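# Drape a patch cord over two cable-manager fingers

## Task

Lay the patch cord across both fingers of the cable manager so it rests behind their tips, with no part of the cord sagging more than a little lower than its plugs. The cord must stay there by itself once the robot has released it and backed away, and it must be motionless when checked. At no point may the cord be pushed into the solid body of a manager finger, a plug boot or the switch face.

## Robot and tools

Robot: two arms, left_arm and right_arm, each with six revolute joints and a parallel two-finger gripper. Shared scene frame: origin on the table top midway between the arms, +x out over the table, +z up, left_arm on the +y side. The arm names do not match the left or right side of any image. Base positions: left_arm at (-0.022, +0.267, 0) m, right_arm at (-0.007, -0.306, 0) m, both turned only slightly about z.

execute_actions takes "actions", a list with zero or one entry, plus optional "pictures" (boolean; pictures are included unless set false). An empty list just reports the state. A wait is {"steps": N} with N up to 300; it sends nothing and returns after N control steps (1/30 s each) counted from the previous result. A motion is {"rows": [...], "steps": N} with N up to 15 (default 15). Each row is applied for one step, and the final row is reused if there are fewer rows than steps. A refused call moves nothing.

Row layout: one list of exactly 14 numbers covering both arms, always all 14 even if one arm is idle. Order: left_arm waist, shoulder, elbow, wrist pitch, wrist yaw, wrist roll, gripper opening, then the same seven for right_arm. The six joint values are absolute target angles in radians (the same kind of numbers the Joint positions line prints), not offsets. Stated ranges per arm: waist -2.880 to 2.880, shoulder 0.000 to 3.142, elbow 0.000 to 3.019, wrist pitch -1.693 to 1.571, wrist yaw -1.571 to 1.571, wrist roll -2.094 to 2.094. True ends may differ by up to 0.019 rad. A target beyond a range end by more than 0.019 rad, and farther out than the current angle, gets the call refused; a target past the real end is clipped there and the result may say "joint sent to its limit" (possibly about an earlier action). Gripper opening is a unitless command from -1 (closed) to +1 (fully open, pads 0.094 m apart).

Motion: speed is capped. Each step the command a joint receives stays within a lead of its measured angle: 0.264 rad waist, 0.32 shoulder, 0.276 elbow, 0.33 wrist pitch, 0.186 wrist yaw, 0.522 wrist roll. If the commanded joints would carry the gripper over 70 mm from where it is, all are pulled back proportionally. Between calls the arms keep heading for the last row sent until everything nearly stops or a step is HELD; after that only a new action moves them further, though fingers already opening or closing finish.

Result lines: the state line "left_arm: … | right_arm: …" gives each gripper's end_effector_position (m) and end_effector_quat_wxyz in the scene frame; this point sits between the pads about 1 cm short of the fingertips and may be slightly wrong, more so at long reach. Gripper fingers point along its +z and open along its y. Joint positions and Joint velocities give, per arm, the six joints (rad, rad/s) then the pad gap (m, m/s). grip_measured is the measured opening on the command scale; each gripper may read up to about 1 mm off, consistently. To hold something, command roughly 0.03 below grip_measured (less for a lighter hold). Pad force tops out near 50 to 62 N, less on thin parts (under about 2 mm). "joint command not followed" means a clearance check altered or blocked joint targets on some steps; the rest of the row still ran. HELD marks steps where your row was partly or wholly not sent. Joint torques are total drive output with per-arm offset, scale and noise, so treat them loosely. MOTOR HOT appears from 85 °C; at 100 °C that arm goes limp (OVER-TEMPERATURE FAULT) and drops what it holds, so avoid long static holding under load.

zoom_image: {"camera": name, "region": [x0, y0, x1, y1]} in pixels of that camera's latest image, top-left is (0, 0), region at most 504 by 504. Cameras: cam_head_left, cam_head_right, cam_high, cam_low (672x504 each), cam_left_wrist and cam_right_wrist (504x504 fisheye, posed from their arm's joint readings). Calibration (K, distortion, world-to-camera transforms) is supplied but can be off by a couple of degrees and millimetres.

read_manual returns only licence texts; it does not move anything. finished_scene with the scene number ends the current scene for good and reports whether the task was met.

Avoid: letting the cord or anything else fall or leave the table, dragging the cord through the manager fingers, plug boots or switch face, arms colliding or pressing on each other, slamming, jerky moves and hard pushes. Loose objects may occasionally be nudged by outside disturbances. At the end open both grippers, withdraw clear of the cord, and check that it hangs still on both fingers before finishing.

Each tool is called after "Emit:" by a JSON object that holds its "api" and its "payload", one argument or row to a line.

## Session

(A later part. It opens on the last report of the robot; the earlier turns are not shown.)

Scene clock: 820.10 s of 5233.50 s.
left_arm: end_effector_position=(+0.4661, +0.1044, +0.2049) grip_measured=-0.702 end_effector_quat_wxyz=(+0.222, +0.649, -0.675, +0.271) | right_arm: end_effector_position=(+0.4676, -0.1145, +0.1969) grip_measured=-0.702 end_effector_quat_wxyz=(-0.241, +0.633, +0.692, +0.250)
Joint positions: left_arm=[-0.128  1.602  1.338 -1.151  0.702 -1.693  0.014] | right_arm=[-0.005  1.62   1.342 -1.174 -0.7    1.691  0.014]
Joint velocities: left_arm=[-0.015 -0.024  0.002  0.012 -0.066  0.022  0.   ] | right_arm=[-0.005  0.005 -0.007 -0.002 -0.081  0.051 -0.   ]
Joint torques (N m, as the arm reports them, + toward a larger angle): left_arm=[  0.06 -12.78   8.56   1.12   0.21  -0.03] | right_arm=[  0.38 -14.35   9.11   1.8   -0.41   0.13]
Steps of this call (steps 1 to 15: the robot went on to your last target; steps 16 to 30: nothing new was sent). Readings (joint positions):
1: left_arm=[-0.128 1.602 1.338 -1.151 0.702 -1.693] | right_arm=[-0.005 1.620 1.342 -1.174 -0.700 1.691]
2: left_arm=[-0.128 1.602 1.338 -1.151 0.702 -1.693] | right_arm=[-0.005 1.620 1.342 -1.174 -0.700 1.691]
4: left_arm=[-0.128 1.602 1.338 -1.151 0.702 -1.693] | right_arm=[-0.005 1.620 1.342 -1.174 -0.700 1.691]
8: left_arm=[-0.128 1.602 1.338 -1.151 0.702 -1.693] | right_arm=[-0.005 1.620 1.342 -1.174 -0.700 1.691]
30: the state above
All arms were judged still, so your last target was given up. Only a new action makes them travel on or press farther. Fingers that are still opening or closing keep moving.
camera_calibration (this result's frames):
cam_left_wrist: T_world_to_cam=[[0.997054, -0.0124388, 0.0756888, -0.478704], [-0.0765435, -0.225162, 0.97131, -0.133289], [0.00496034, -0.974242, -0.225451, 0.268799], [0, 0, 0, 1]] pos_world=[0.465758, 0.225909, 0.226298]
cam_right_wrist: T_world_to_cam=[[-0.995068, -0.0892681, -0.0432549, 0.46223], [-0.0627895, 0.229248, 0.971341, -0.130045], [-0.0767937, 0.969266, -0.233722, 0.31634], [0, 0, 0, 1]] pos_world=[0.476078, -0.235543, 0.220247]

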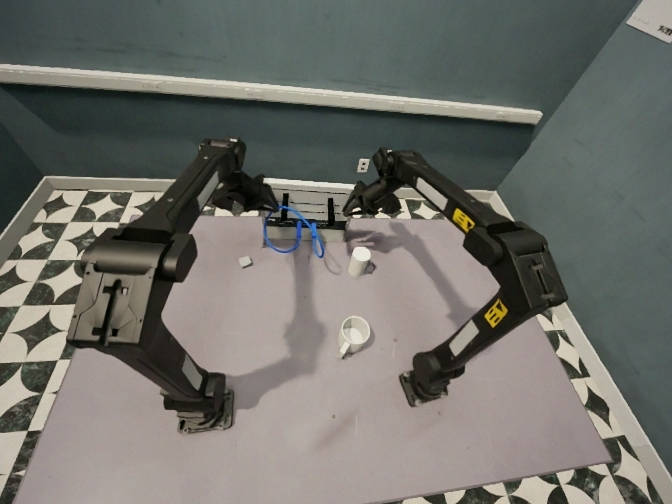

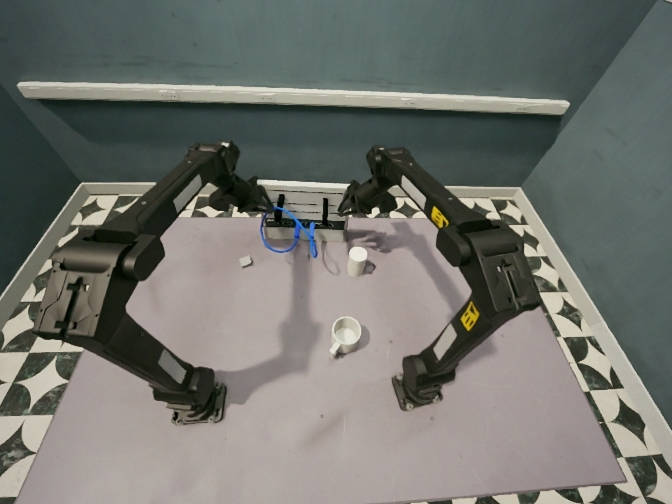

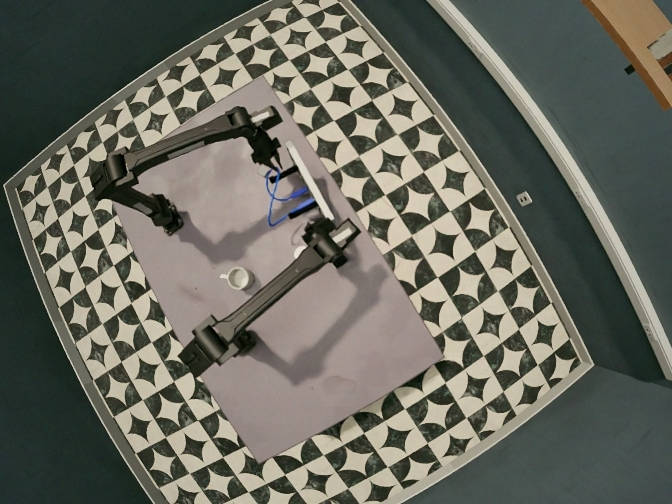

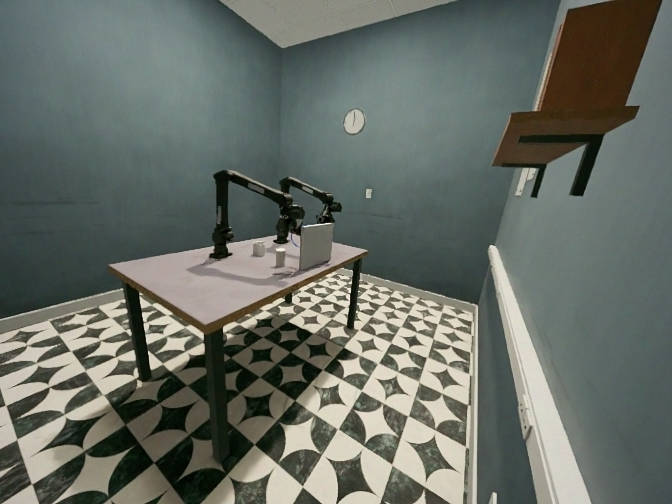

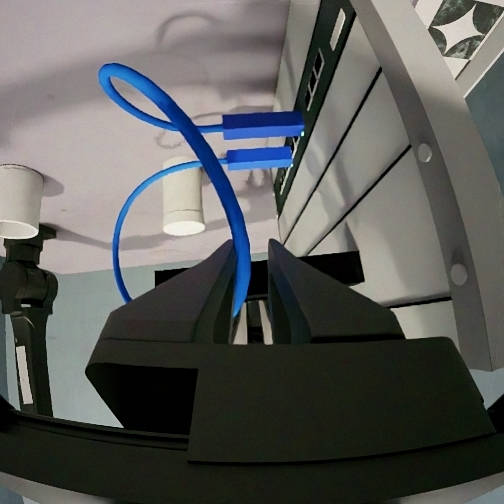

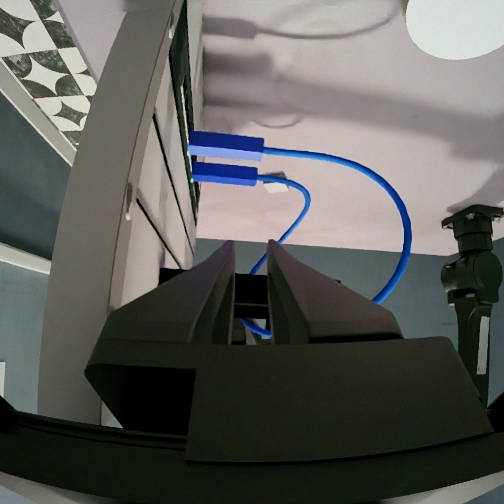

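Emit:
{"api": "execute_actions", "payload": {
  "actions": [
    {"rows":[[-0.125,1.61,1.33,-1.135,0.7,-1.7,-0.96,-0.1,1.55,1.40,-1.25,-0.7,1.7,-0.2]],"steps":15}
  ],
  "pictures": false
}}

Emit:
{"api": "execute_actions", "payload": {
  "actions": [
    {"rows":[[-0.125,1.61,1.33,-1.135,0.7,-1.7,-0.96,-0.05,1.35,1.30,-1.35,-0.7,1.7,-0.2]],"steps":15}
  ],
  "pictures": false
}}

Emit:
{"api": "execute_actions", "payload": {
  "actions": [
    {"steps":20}
  ]
}}

Emit:
{"api": "zoom_image", "payload": {
  "camera": "cam_head_left",
  "region": [220, 150, 400, 280]
}}

Emit:
{"api": "zoom_image", "payload": {
  "camera": "cam_head_right",
  "region": [220, 150, 400, 280]
}}

Emit:
{"api": "zoom_image", "payload": {
  "camera": "cam_high",
  "region": [220, 130, 360, 250]
}}

Scene clock: 841.00 s of 5233.50 s.
left_arm: end_effector_position=(+0.4661, +0.1044, +0.2049) grip_measured=-0.913 end_effector_quat_wxyz=(+0.222, +0.649, -0.675, +0.271) | right_arm: end_effector_position=(+0.4676, -0.1645, +0.2243) grip_measured=-0.202 end_effector_quat_wxyz=(-0.227, +0.667, +0.660, +0.263)
Joint positions: left_arm=[-0.128  1.602  1.338 -1.151  0.702 -1.693  0.004] | right_arm=[-0.106  1.558  1.342 -1.233 -0.7    1.691  0.038]
Joint velocities: left_arm=[ 0.005 -0.015  0.002 -0.012  0.037  0.037 -0.001] | right_arm=[ 0.073 -0.015 -0.012  0.007 -0.022 -0.037  0.   ]
Joint torques (N m, as the arm reports them, + toward a larger angle): left_arm=[  0.08 -12.88   8.35   1.19   0.2   -0.02] | right_arm=[  1.56 -14.31  15.02   0.12  -0.34   0.12]
Steps of this call (steps 1 to 150: nothing new was sent; then 15.40 s passed at rest; steps 151 to 165: all 15 steps of this action). Readings (joint positions):
151: left_arm=[-0.128 1.602 1.338 -1.151 0.702 -1.693] | right_arm=[-0.012 1.617 1.342 -1.185 -0.701 1.691]
152: left_arm=[-0.128 1.602 1.338 -1.151 0.702 -1.693] | right_arm=[-0.022 1.613 1.342 -1.203 -0.702 1.691]
154: left_arm=[-0.128 1.602 1.338 -1.151 0.702 -1.693] | right_arm=[-0.058 1.600 1.342 -1.224 -0.702 1.691]
158: left_arm=[-0.128 1.602 1.338 -1.151 0.702 -1.693] | right_arm=[-0.116 1.569 1.342 -1.232 -0.700 1.691]
165: the state above

Scene clock: 841.50 s of 5233.50 s.
left_arm: end_effector_position=(+0.4661, +0.1044, +0.2049) grip_measured=-0.913 end_effector_quat_wxyz=(+0.222, +0.649, -0.675, +0.271) | right_arm: end_effector_position=(+0.3945, -0.1439, +0.3064) grip_measured=-0.202 end_effector_quat_wxyz=(-0.207, +0.632, +0.688, +0.290)
Joint positions: left_arm=[-0.128  1.602  1.338 -1.151  0.702 -1.693  0.004] | right_arm=[-0.045  1.318  1.299 -1.335 -0.7    1.691  0.038]
Joint velocities: left_arm=[-0.005  0.005 -0.007  0.007 -0.022 -0.007 -0.   ] | right_arm=[ 0.005  0.151 -0.012 -0.017 -0.022  0.007  0.   ]
Joint torques (N m, as the arm reports them, + toward a larger angle): left_arm=[ -0.12 -12.45   8.33   1.13   0.2   -0.03] | right_arm=[ 0.17 -9.07 10.33  0.52 -0.33  0.1 ]
Steps of this call (steps 1 to 15: all 15 steps of this action). Readings (joint positions):
1: left_arm=[-0.128 1.602 1.338 -1.151 0.702 -1.693] | right_arm=[-0.102 1.551 1.340 -1.243 -0.699 1.691]
2: left_arm=[-0.128 1.602 1.338 -1.151 0.702 -1.693] | right_arm=[-0.097 1.536 1.330 -1.261 -0.699 1.691]
4: left_arm=[-0.128 1.602 1.338 -1.151 0.702 -1.693] | right_arm=[-0.081 1.487 1.308 -1.297 -0.699 1.691]
8: left_arm=[-0.128 1.602 1.338 -1.151 0.702 -1.693] | right_arm=[-0.049 1.369 1.299 -1.331 -0.700 1.691]
15: the state above

Scene clock: 842.17 s of 5233.50 s.
left_arm: end_effector_position=(+0.4661, +0.1044, +0.2049) grip_measured=-0.913 end_effector_quat_wxyz=(+0.222, +0.649, -0.675, +0.271) | right_arm: end_effector_position=(+0.3989, -0.1433, +0.2959) grip_measured=-0.202 end_effector_quat_wxyz=(-0.214, +0.636, +0.686, +0.280)
Joint positions: left_arm=[-0.128  1.602  1.338 -1.151  0.702 -1.693  0.004] | right_arm=[-0.045  1.344  1.299 -1.335 -0.7    1.691  0.038]
Joint velocities: left_arm=[-0.015 -0.015  0.002 -0.007 -0.11  -0.081  0.001] | right_arm=[-0.015 -0.005  0.002 -0.012 -0.051  0.037  0.   ]
Joint torques (N m, as the arm reports them, + toward a larger angle): left_arm=[  0.15 -12.69   8.36   1.15   0.19  -0.02] | right_arm=[ -0.04 -10.71  10.56   0.48  -0.35   0.16]
Steps of this call (steps 1 to 20: the robot went on to your last target). Readings (joint positions):
1: left_arm=[-0.128 1.602 1.338 -1.151 0.702 -1.693] | right_arm=[-0.045 1.323 1.299 -1.335 -0.700 1.691]
2: left_arm=[-0.128 1.602 1.338 -1.151 0.702 -1.693] | right_arm=[-0.045 1.328 1.299 -1.335 -0.700 1.691]
4: left_arm=[-0.128 1.602 1.338 -1.151 0.702 -1.693] | right_arm=[-0.045 1.338 1.299 -1.335 -0.700 1.691]
8: left_arm=[-0.128 1.602 1.338 -1.151 0.702 -1.693] | right_arm=[-0.045 1.344 1.299 -1.335 -0.700 1.691]
20: the state above
camera_calibration (this result's frames):
cam_left_wrist: T_world_to_cam=[[0.997054, -0.0124388, 0.0756888, -0.478704], [-0.0765435, -0.225162, 0.97131, -0.133289], [0.00496034, -0.974242, -0.225451, 0.268799], [0, 0, 0, 1]] pos_world=[0.465758, 0.225909, 0.226298]
cam_right_wrist: T_world_to_cam=[[-0.992318, -0.0486765, -0.113736, 0.421136], [-0.121783, 0.222536, 0.967288, -0.200186], [-0.0217739, 0.973709, -0.226754, 0.338727], [0, 0, 0, 1]] pos_world=[0.400897, -0.264773, 0.318344]

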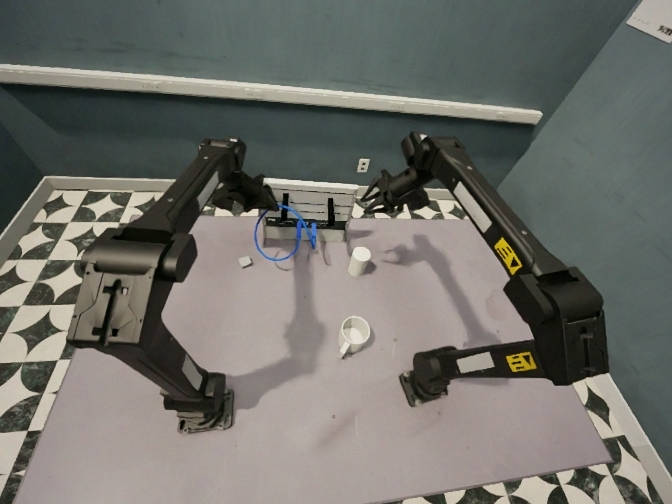

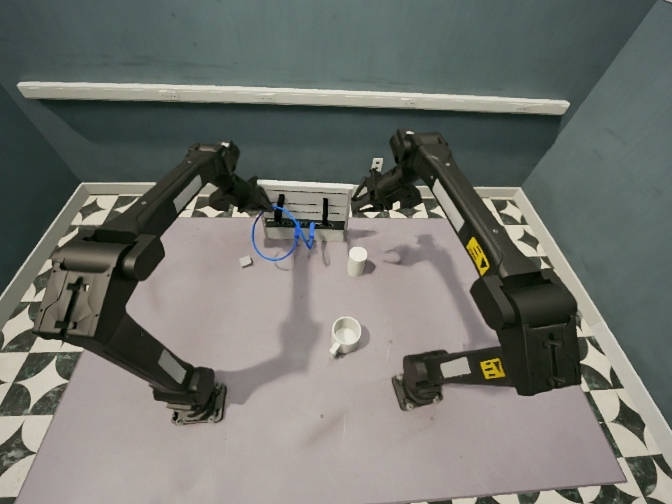

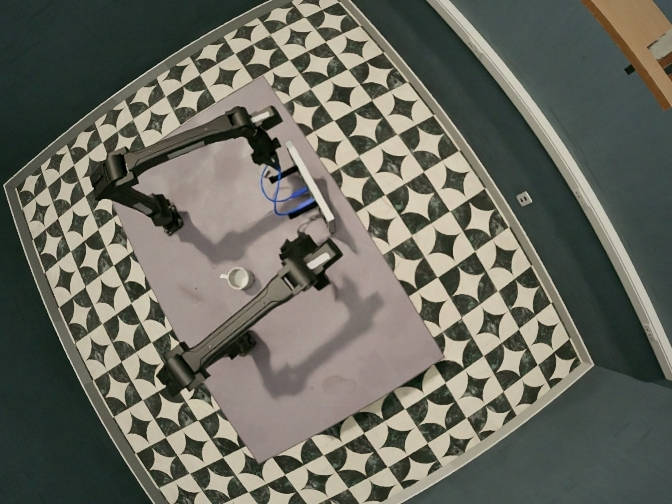

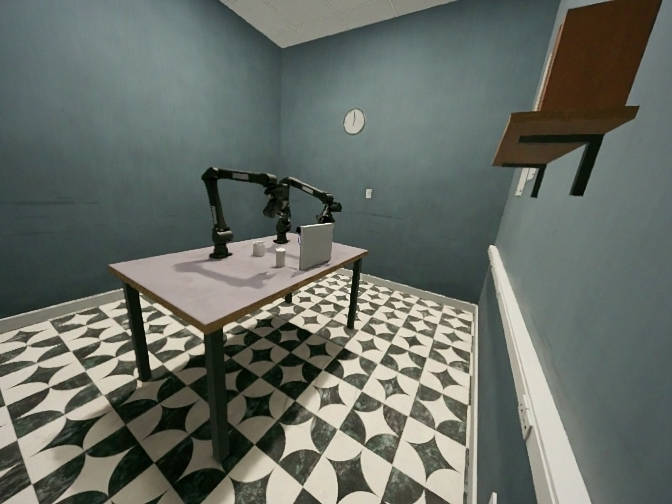

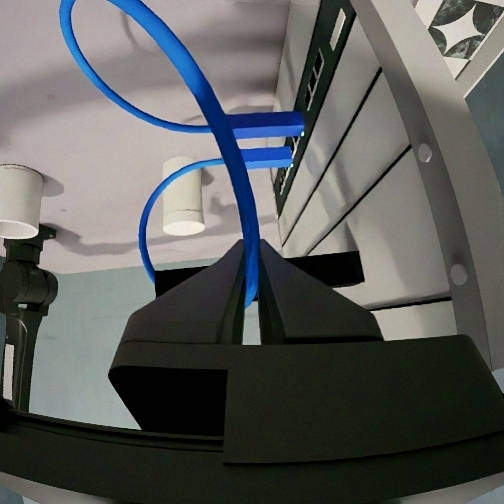

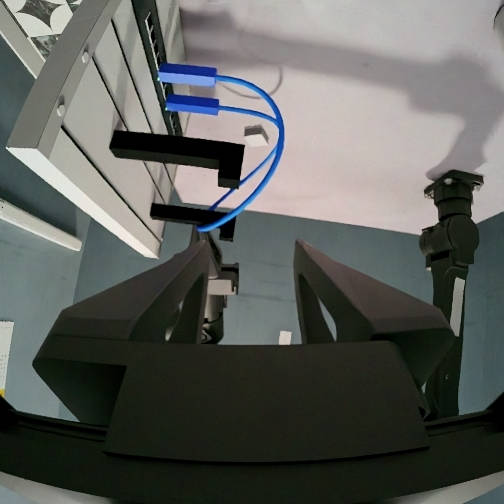

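Region (220, 150, 400, 280) of cam_head_left's 672x504 image, scaled by 2.800, with more detail than that image has.

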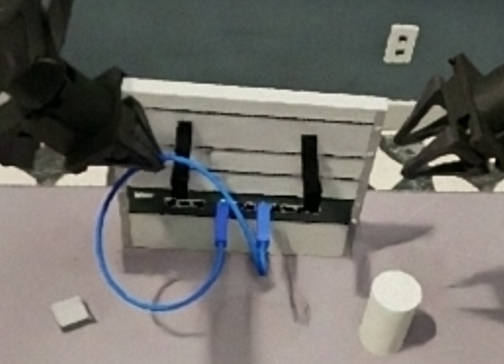

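Region (220, 150, 400, 280) of cam_head_right's 672x504 image, scaled by 2.800, with more detail than that image has.

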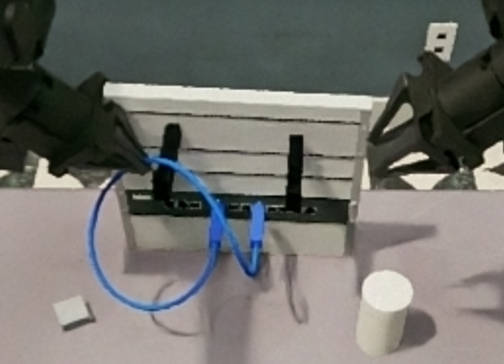

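Region (220, 130, 360, 250) of cam_high's 672x504 image, scaled by 3.600, with more detail than that image has; it fills the top 432 rows of this view, and the rest is white.

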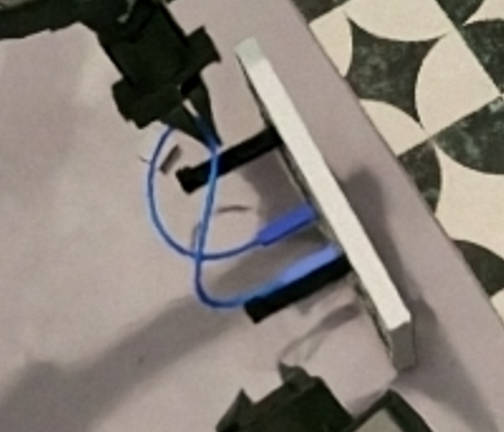

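Emit:
{"api": "execute_actions", "payload": {
  "actions": [
    {"rows":[[-0.125,1.60,1.53,-1.31,0.7,-1.7,-0.96,-0.15,1.35,1.30,-1.35,-0.7,1.7,-0.2]],"steps":15}
  ],
  "pictures": false
}}

Emit:
{"api": "execute_actions", "payload": {
  "actions": [
    {"rows":[[-0.15,1.50,1.42,-1.30,0.7,-1.7,-0.96,-0.15,1.35,1.30,-1.35,-0.7,1.7,-0.2]],"steps":15}
  ],
  "pictures": false
}}

Emit:
{"api": "execute_actions", "payload": {
  "actions": [
    {"rows":[[-0.17,1.41,1.30,-1.28,0.7,-1.7,-0.96,-0.15,1.35,1.30,-1.35,-0.7,1.7,-0.2]],"steps":15}
  ],
  "pictures": false
}}

Emit:
{"api": "execute_actions", "payload": {
  "actions": [
    {"rows":[[-0.40,1.48,1.45,-1.385,0.35,-1.9,-0.96,-0.15,1.35,1.30,-1.35,-0.7,1.7,-0.2]],"steps":15}
  ],
  "pictures": false
}}

Emit:
{"api": "execute_actions", "payload": {
  "actions": [
    {"rows":[[-0.624,1.555,1.59,-1.49,0,-2.09,-0.96,-0.15,1.35,1.30,-1.35,-0.7,1.7,-0.2]],"steps":15}
  ],
  "pictures": false
}}

Emit:
{"api": "execute_actions", "payload": {
  "actions": [
    {"steps":30}
  ]
}}

Emit:
{"api": "zoom_image", "payload": {
  "camera": "cam_head_right",
  "region": [220, 150, 400, 280]
}}

Emit:
{"api": "zoom_image", "payload": {
  "camera": "cam_high",
  "region": [220, 130, 360, 250]
}}

Scene clock: 913.50 s of 5233.50 s.
left_arm: end_effector_position=(+0.4778, +0.1034, +0.2705) grip_measured=-0.913 end_effector_quat_wxyz=(+0.214, +0.646, -0.677, +0.279) | right_arm: end_effector_position=(+0.4143, -0.1889, +0.2959) grip_measured=-0.202 end_effector_quat_wxyz=(-0.199, +0.673, +0.650, +0.291)
Joint positions: left_arm=[-0.128  1.589  1.496 -1.297  0.7   -1.693  0.004] | right_arm=[-0.155  1.344  1.299 -1.335 -0.7    1.691  0.038]
Joint velocities: left_arm=[-0.005 -0.024  0.002 -0.012 -0.007 -0.081 -0.001] | right_arm=[ 0.034 -0.005 -0.002  0.002  0.037  0.007 -0.   ]
Joint torques (N m, as the arm reports them, + toward a larger angle): left_arm=[  0.   -12.38  12.     0.12   0.26  -0.01] | right_arm=[  0.24 -10.51  10.29   0.41  -0.39   0.15]
Steps of this call (steps 1 to 15: the robot went on to your last target; steps 16 to 880: nothing new was sent; then 41.50 s passed at rest; steps 881 to 895: all 15 steps of this action). Readings (joint positions):
881: left_arm=[-0.128 1.603 1.355 -1.183 0.701 -1.693] | right_arm=[-0.053 1.344 1.299 -1.335 -0.703 1.691]
882: left_arm=[-0.128 1.611 1.382 -1.230 0.700 -1.693] | right_arm=[-0.068 1.344 1.299 -1.335 -0.703 1.691]
884: left_arm=[-0.128 1.615 1.439 -1.276 0.700 -1.693] | right_arm=[-0.114 1.344 1.299 -1.335 -0.702 1.691]
888: left_arm=[-0.128 1.597 1.495 -1.290 0.700 -1.693] | right_arm=[-0.167 1.344 1.299 -1.335 -0.700 1.691]
895: the state above

Scene clock: 914.00 s of 5233.50 s.
left_arm: end_effector_position=(+0.4444, +0.1015, +0.2834) grip_measured=-0.913 end_effector_quat_wxyz=(-0.210, -0.639, +0.683, -0.285) | right_arm: end_effector_position=(+0.4143, -0.1887, +0.2959) grip_measured=-0.202 end_effector_quat_wxyz=(-0.199, +0.673, +0.650, +0.291)
Joint positions: left_arm=[-0.139  1.494  1.419 -1.295  0.7   -1.693  0.004] | right_arm=[-0.155  1.344  1.299 -1.335 -0.7    1.691  0.038]
Joint velocities: left_arm=[-0.005  0.005 -0.002  0.002 -0.051 -0.022 -0.   ] | right_arm=[-0.005 -0.005  0.002 -0.012 -0.022 -0.022 -0.   ]
Joint torques (N m, as the arm reports them, + toward a larger angle): left_arm=[ -1.11 -12.2    9.46   0.48   0.26  -0.01] | right_arm=[  0.9  -10.24  10.46   0.54  -0.36   0.12]
Steps of this call (steps 1 to 15: all 15 steps of this action). Readings (joint positions):
1: left_arm=[-0.129 1.582 1.486 -1.294 0.700 -1.693] | right_arm=[-0.155 1.344 1.299 -1.335 -0.700 1.691]
2: left_arm=[-0.129 1.567 1.463 -1.294 0.700 -1.693] | right_arm=[-0.155 1.344 1.299 -1.335 -0.700 1.691]
4: left_arm=[-0.132 1.535 1.426 -1.294 0.700 -1.693] | right_arm=[-0.155 1.344 1.299 -1.335 -0.700 1.691]
8: left_arm=[-0.138 1.500 1.419 -1.295 0.700 -1.693] | right_arm=[-0.155 1.344 1.299 -1.335 -0.700 1.691]
15: the state above

Scene clock: 914.50 s of 5233.50 s.
left_arm: end_effector_position=(+0.4028, +0.0965, +0.2692) grip_measured=-0.913 end_effector_quat_wxyz=(-0.221, -0.636, +0.687, -0.273) | right_arm: end_effector_position=(+0.4143, -0.1887, +0.2959) grip_measured=-0.202 end_effector_quat_wxyz=(-0.199, +0.673, +0.650, +0.291)
Joint positions: left_arm=[-0.161  1.412  1.297 -1.281  0.7   -1.693  0.004] | right_arm=[-0.155  1.344  1.299 -1.335 -0.7    1.691  0.038]
Joint velocities: left_arm=[-0.005 -0.015  0.002  0.007 -0.007  0.051 -0.   ] | right_arm=[-0.005 -0.015  0.017 -0.022  0.022  0.022  0.   ]
Joint torques (N m, as the arm reports them, + toward a larger angle): left_arm=[ -0.84 -10.88   9.53   0.83   0.27  -0.01] | right_arm=[  0.35 -10.56  10.34   0.46  -0.42   0.11]
Steps of this call (steps 1 to 15: all 15 steps of this action). Readings (joint positions):
1: left_arm=[-0.140 1.486 1.403 -1.287 0.700 -1.693] | right_arm=[-0.155 1.344 1.299 -1.335 -0.700 1.691]
2: left_arm=[-0.142 1.468 1.370 -1.281 0.700 -1.693] | right_arm=[-0.155 1.344 1.299 -1.335 -0.700 1.691]
4: left_arm=[-0.149 1.434 1.313 -1.281 0.700 -1.693] | right_arm=[-0.155 1.344 1.299 -1.335 -0.700 1.691]
8: left_arm=[-0.160 1.413 1.297 -1.281 0.700 -1.693] | right_arm=[-0.155 1.344 1.299 -1.335 -0.700 1.691]
15: the state above

Scene clock: 915.00 s of 5233.50 s.
left_arm: end_effector_position=(+0.3848, +0.0347, +0.2529) grip_measured=-0.913 end_effector_quat_wxyz=(-0.133, -0.658, +0.730, -0.130) | right_arm: end_effector_position=(+0.4143, -0.1887, +0.2959) grip_measured=-0.202 end_effector_quat_wxyz=(-0.199, +0.673, +0.650, +0.291)
Joint positions: left_arm=[-0.416  1.477  1.404 -1.372  0.353 -1.881  0.004] | right_arm=[-0.155  1.344  1.299 -1.335 -0.7    1.691  0.038]
Joint velocities: left_arm=[ 0.122  0.005  0.012  0.002 -0.095 -0.037 -0.001] | right_arm=[-0.015 -0.005 -0.002 -0.012 -0.022  0.022 -0.001]
Joint torques (N m, as the arm reports them, + toward a larger angle): left_arm=[ -0.63 -11.78  12.85  -0.02   0.    -0.12] | right_arm=[  1.29 -10.22  10.3    0.26  -0.36   0.14]
Steps of this call (steps 1 to 15: all 15 steps of this action). Readings (joint positions):
1: left_arm=[-0.175 1.416 1.306 -1.297 0.626 -1.716] | right_arm=[-0.155 1.344 1.299 -1.335 -0.700 1.691]
2: left_arm=[-0.199 1.425 1.324 -1.320 0.542 -1.743] | right_arm=[-0.155 1.344 1.299 -1.335 -0.700 1.691]
4: left_arm=[-0.281 1.450 1.366 -1.350 0.389 -1.792] | right_arm=[-0.155 1.344 1.299 -1.335 -0.700 1.691]
8: left_arm=[-0.420 1.477 1.404 -1.363 0.359 -1.848] | right_arm=[-0.155 1.344 1.299 -1.335 -0.700 1.691]
15: the state above

Scene clock: 915.50 s of 5233.50 s.
left_arm: end_effector_position=(+0.3741, -0.0149, +0.2656) grip_measured=-0.913 end_effector_quat_wxyz=(+0.009, -0.664, +0.746, -0.046) | right_arm: end_effector_position=(+0.4143, -0.1887, +0.2959) grip_measured=-0.202 end_effector_quat_wxyz=(-0.199, +0.673, +0.650, +0.291)
Joint positions: left_arm=[-0.641  1.549  1.548 -1.477  0.003 -2.071  0.004] | right_arm=[-0.155  1.344  1.299 -1.335 -0.7    1.691  0.038]
Joint velocities: left_arm=[ 0.112 -0.005 -0.002 -0.012 -0.11  -0.007  0.   ] | right_arm=[-0.005 -0.005 -0.022  0.012 -0.007  0.007 -0.   ]
Joint torques (N m, as the arm reports them, + toward a larger angle): left_arm=[  1.42 -11.79  12.4   -0.06  -0.23  -0.04] | right_arm=[  1.08 -10.2   10.33   0.32  -0.46   0.11]
Steps of this call (steps 1 to 15: all 15 steps of this action). Readings (joint positions):
1: left_arm=[-0.425 1.483 1.418 -1.392 0.275 -1.906] | right_arm=[-0.155 1.344 1.299 -1.335 -0.700 1.691]
2: left_arm=[-0.443 1.496 1.443 -1.421 0.187 -1.934] | right_arm=[-0.155 1.344 1.299 -1.335 -0.700 1.691]
4: left_arm=[-0.510 1.525 1.500 -1.455 0.036 -1.982] | right_arm=[-0.155 1.344 1.299 -1.335 -0.700 1.691]
8: left_arm=[-0.635 1.549 1.548 -1.468 0.007 -2.039] | right_arm=[-0.155 1.344 1.299 -1.335 -0.700 1.691]
15: the state above

Scene clock: 916.50 s of 5233.50 s.
left_arm: end_effector_position=(+0.3768, -0.0110, +0.2656) grip_measured=-0.913 end_effector_quat_wxyz=(+0.009, -0.671, +0.740, -0.046) | right_arm: end_effector_position=(+0.4143, -0.1887, +0.2959) grip_measured=-0.202 end_effector_quat_wxyz=(-0.199, +0.673, +0.650, +0.291)
Joint positions: left_arm=[-0.632  1.549  1.548 -1.477  0.002 -2.08   0.004] | right_arm=[-0.155  1.344  1.299 -1.335 -0.7    1.691  0.038]
Joint velocities: left_arm=[-0.005 -0.015  0.012 -0.002 -0.095  0.022 -0.   ] | right_arm=[-0.015  0.005  0.007  0.007 -0.066  0.007  0.001]
Joint torques (N m, as the arm reports them, + toward a larger angle): left_arm=[  0.33 -12.07  12.52  -0.04  -0.22  -0.06] | right_arm=[  1.43 -10.38  10.37   0.33  -0.37   0.11]
Steps of this call (steps 1 to 15: the robot went on to your last target; steps 16 to 30: nothing new was sent). Readings (joint positions):
1: left_arm=[-0.638 1.549 1.548 -1.477 0.003 -2.073] | right_arm=[-0.155 1.344 1.299 -1.335 -0.700 1.691]
2: left_arm=[-0.635 1.549 1.548 -1.477 0.002 -2.074] | right_arm=[-0.155 1.344 1.299 -1.335 -0.700 1.691]
4: left_arm=[-0.632 1.549 1.548 -1.477 0.002 -2.076] | right_arm=[-0.155 1.344 1.299 -1.335 -0.700 1.691]
8: left_arm=[-0.632 1.549 1.548 -1.477 0.002 -2.078] | right_arm=[-0.155 1.344 1.299 -1.335 -0.700 1.691]
30: the state above
All arms were judged still, so your last target was given up. Only a new action makes them travel on or press farther. Fingers that are still opening or closing keep moving.
camera_calibration (this result's frames):
cam_left_wrist: T_world_to_cam=[[0.9922, -0.0975907, 0.077553, -0.395231], [-0.124648, -0.770941, 0.62459, -0.120828], [-0.00116541, -0.629386, -0.777092, 0.323139], [0, 0, 0, 1]] pos_world=[0.377464, 0.0716563, 0.357228]
cam_right_wrist: T_world_to_cam=[[-0.99169, 0.0600694, -0.113765, 0.454436], [-0.0967281, 0.234879, 0.9672, -0.196198], [0.0848201, 0.970167, -0.227117, 0.33853], [0, 0, 0, 1]] pos_world=[0.402968, -0.309646, 0.318348]

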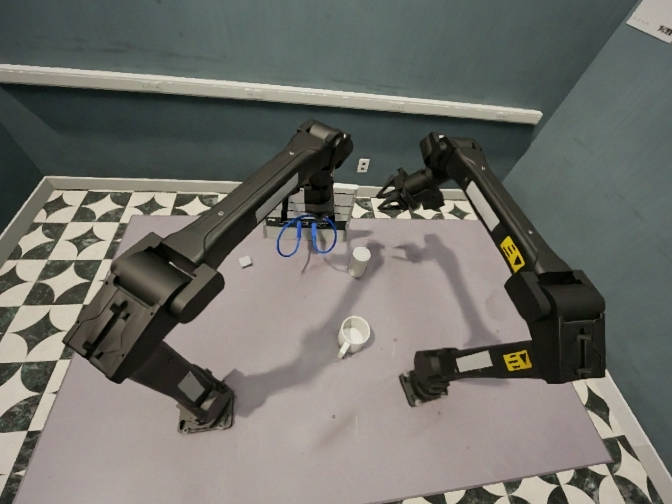

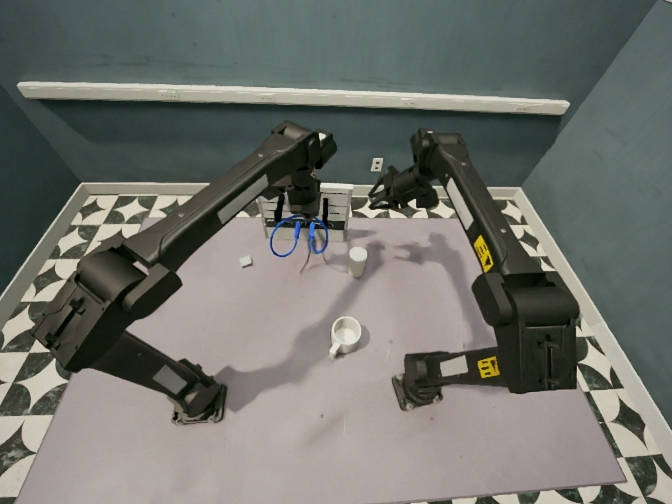

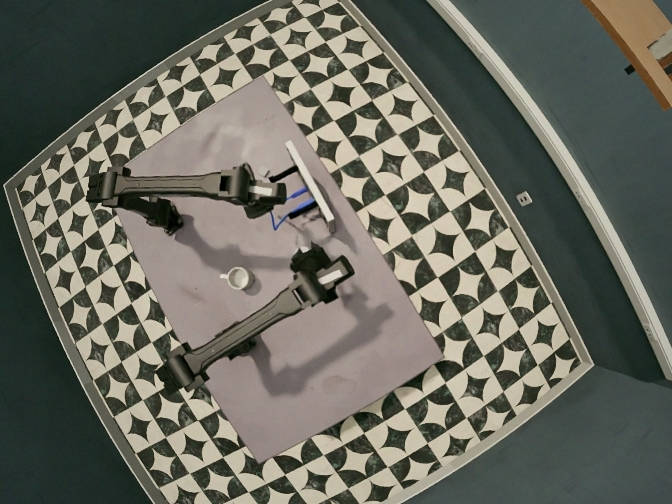

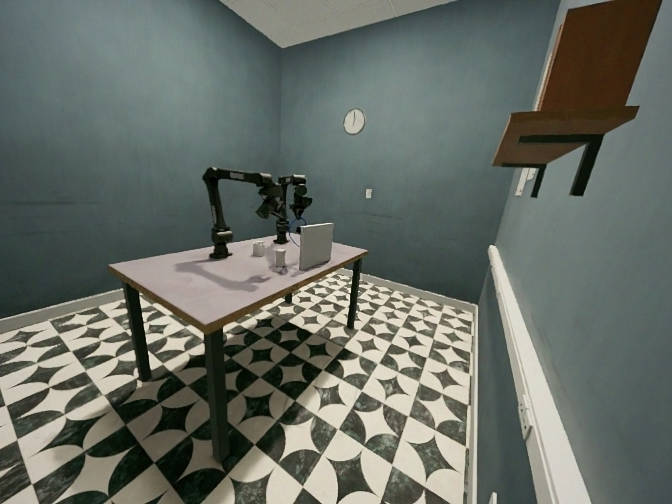

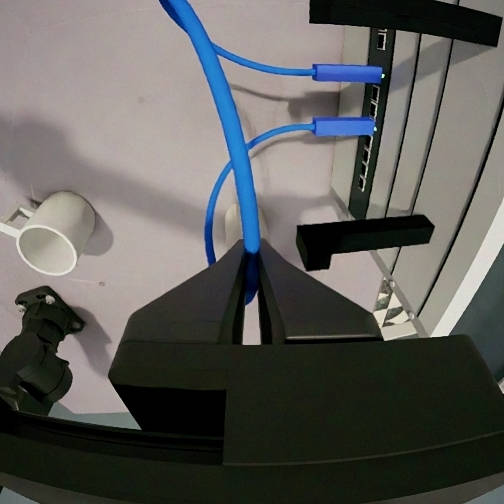

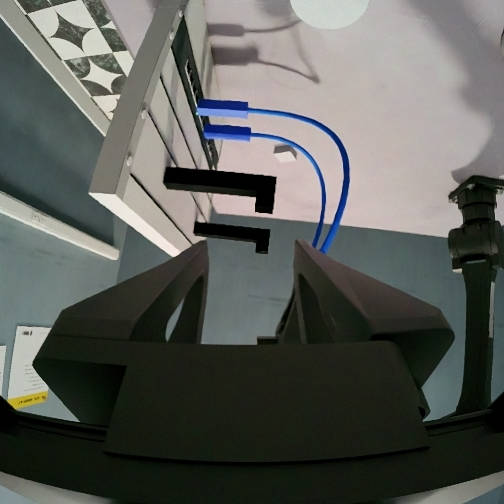

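Region (220, 150, 400, 280) of cam_head_right's 672x504 image, scaled by 2.800, with more detail than that image has.

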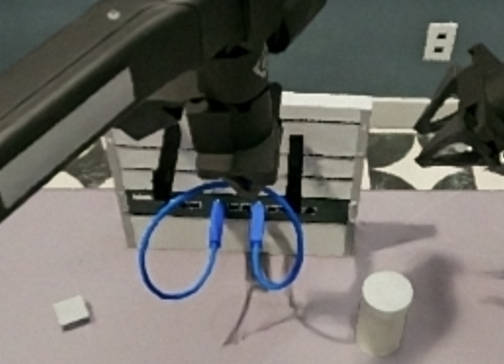

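Region (220, 130, 360, 250) of cam_high's 672x504 image, scaled by 3.600, with more detail than that image has; it fills the top 432 rows of this view, and the rest is white.

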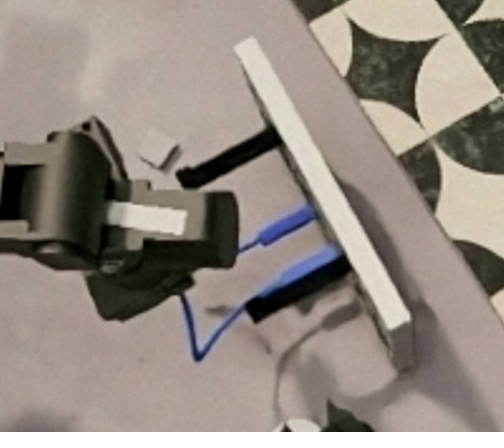

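Emit:
{"api": "execute_actions", "payload": {
  "actions": [
    {"rows":[[-0.624,1.555,1.59,-1.49,0,-2.09,-0.96,0.06,1.35,1.25,-1.34,-0.7,1.8,0.0]],"steps":15}
  ],
  "pictures": false
}}

Emit:
{"api": "execute_actions", "payload": {
  "actions": [
    {"steps":25}
  ]
}}

Emit:
{"api": "zoom_image", "payload": {
  "camera": "cam_head_right",
  "region": [220, 150, 400, 280]
}}

Scene clock: 944.17 s of 5233.50 s.
left_arm: end_effector_position=(+0.3768, -0.0110, +0.2656) grip_measured=-0.913 end_effector_quat_wxyz=(+0.009, -0.671, +0.740, -0.046) | right_arm: end_effector_position=(+0.3695, -0.1025, +0.2777) grip_measured=-0.002 end_effector_quat_wxyz=(-0.254, +0.638, +0.687, +0.240)
Joint positions: left_arm=[-0.632  1.549  1.548 -1.477  0.002 -2.08   0.004] | right_arm=[ 0.063  1.345  1.256 -1.335 -0.701  1.785  0.047]
Joint velocities: left_arm=[-0.015 -0.005 -0.012  0.007  0.037 -0.007 -0.001] | right_arm=[-0.122  0.005  0.017 -0.002 -0.022 -0.007  0.   ]
Joint torques (N m, as the arm reports them, + toward a larger angle): left_arm=[  0.43 -12.13  12.49  -0.02  -0.21  -0.06] | right_arm=[  0.83 -10.72   9.61   0.64  -0.31   0.13]
Steps of this call (steps 1 to 815: nothing new was sent; steps 816 to 830: all 15 steps of this action). Readings (joint positions):
816: left_arm=[-0.632 1.549 1.548 -1.477 0.002 -2.080] | right_arm=[-0.143 1.344 1.297 -1.335 -0.696 1.703]
817: left_arm=[-0.632 1.549 1.548 -1.477 0.002 -2.080] | right_arm=[-0.118 1.344 1.291 -1.335 -0.694 1.716]
819: left_arm=[-0.632 1.549 1.548 -1.477 0.002 -2.080] | right_arm=[-0.032 1.345 1.276 -1.335 -0.695 1.741]
823: left_arm=[-0.632 1.549 1.548 -1.477 0.002 -2.080] | right_arm=[0.096 1.345 1.256 -1.335 -0.702 1.770]
830: the state above

Scene clock: 945.00 s of 5233.50 s.
left_arm: end_effector_position=(+0.3768, -0.0110, +0.2656) grip_measured=-0.913 end_effector_quat_wxyz=(+0.009, -0.671, +0.740, -0.046) | right_arm: end_effector_position=(+0.3703, -0.1039, +0.2776) grip_measured=-0.002 end_effector_quat_wxyz=(-0.254, +0.640, +0.684, +0.240)
Joint positions: left_arm=[-0.632  1.549  1.548 -1.477  0.002 -2.08   0.004] | right_arm=[ 0.059  1.345  1.256 -1.335 -0.701  1.789  0.047]
Joint velocities: left_arm=[-0.015 -0.005  0.012 -0.022  0.081  0.007  0.   ] | right_arm=[-0.024  0.005 -0.002 -0.017 -0.051  0.007  0.   ]
Joint torques (N m, as the arm reports them, + toward a larger angle): left_arm=[  0.3  -12.03  12.51  -0.06  -0.19  -0.05] | right_arm=[  0.38 -10.18   9.74   0.67  -0.34   0.2 ]
Steps of this call (steps 1 to 15: the robot went on to your last target; steps 16 to 25: nothing new was sent). Readings (joint positions):
1: left_arm=[-0.632 1.549 1.548 -1.477 0.002 -2.080] | right_arm=[0.060 1.345 1.256 -1.335 -0.701 1.786]
2: left_arm=[-0.632 1.549 1.548 -1.477 0.002 -2.080] | right_arm=[0.059 1.345 1.256 -1.335 -0.701 1.787]
4: left_arm=[-0.632 1.549 1.548 -1.477 0.002 -2.080] | right_arm=[0.059 1.345 1.256 -1.335 -0.701 1.788]
8: left_arm=[-0.632 1.549 1.548 -1.477 0.002 -2.080] | right_arm=[0.059 1.345 1.256 -1.335 -0.701 1.789]
25: the state above
All arms were judged still, so your last target was given up. Only a new action makes them travel on or press farther. Fingers that are still opening or closing keep moving.
camera_calibration (this result's frames):
cam_left_wrist: T_world_to_cam=[[0.9922, -0.0975907, 0.077553, -0.395231], [-0.124648, -0.770941, 0.62459, -0.120828], [-0.00116541, -0.629386, -0.777092, 0.323139], [0, 0, 0, 1]] pos_world=[0.377464, 0.0716563, 0.357228]
cam_right_wrist: T_world_to_cam=[[-0.996815, -0.0795347, -0.00576194, 0.361039], [-0.0236718, 0.226133, 0.973809, -0.232524], [-0.0761487, 0.970844, -0.227295, 0.315619], [0, 0, 0, 1]] pos_world=[0.378419, -0.225121, 0.300253]

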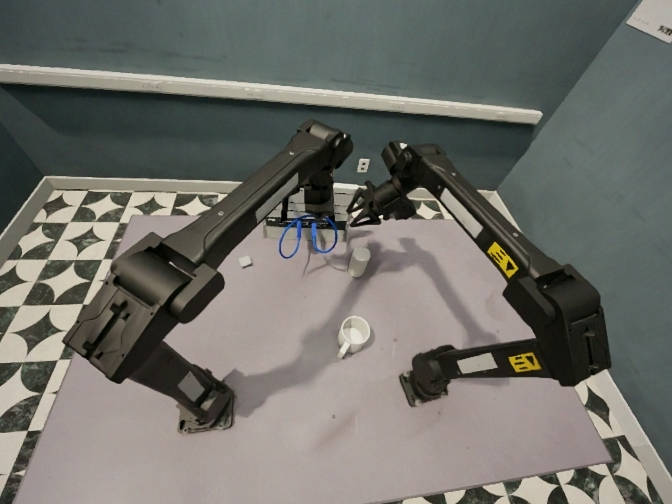

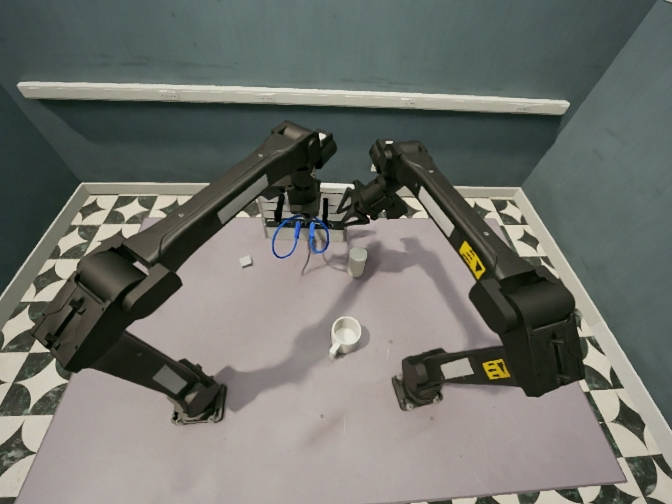

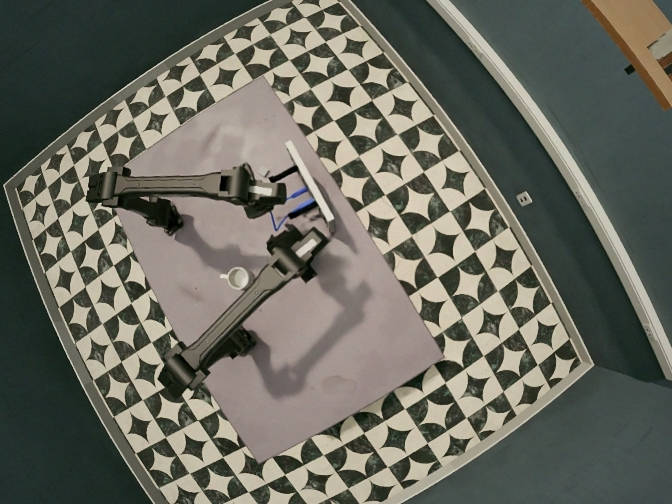

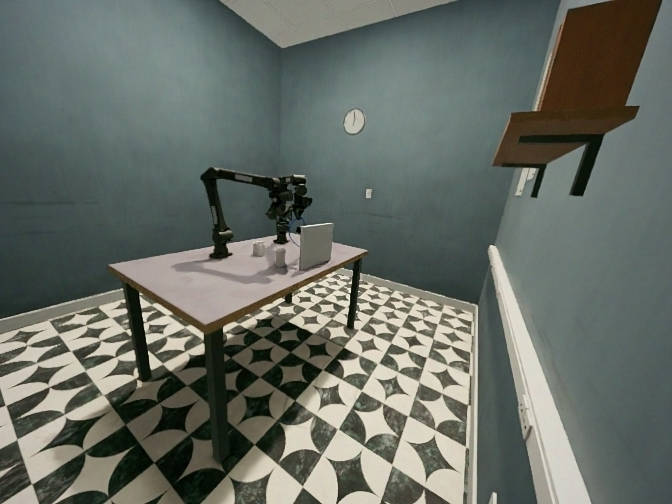

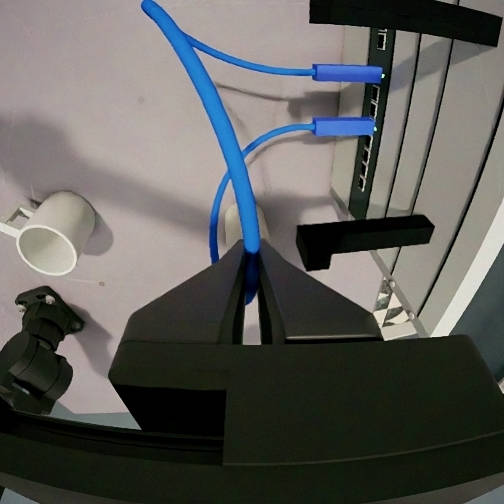

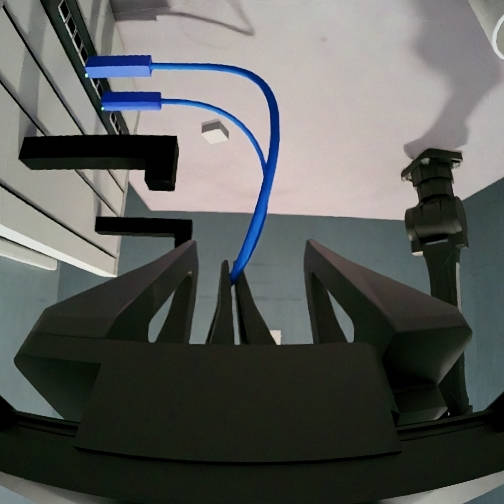

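Region (220, 150, 400, 280) of cam_head_right's 672x504 image, scaled by 2.800, with more detail than that image has.

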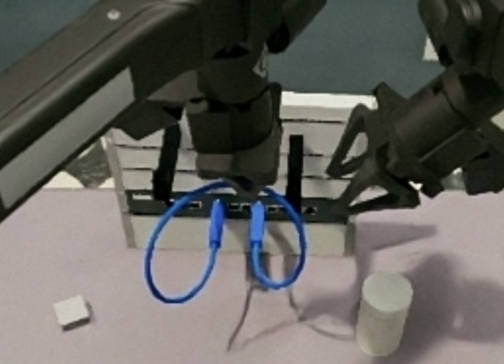

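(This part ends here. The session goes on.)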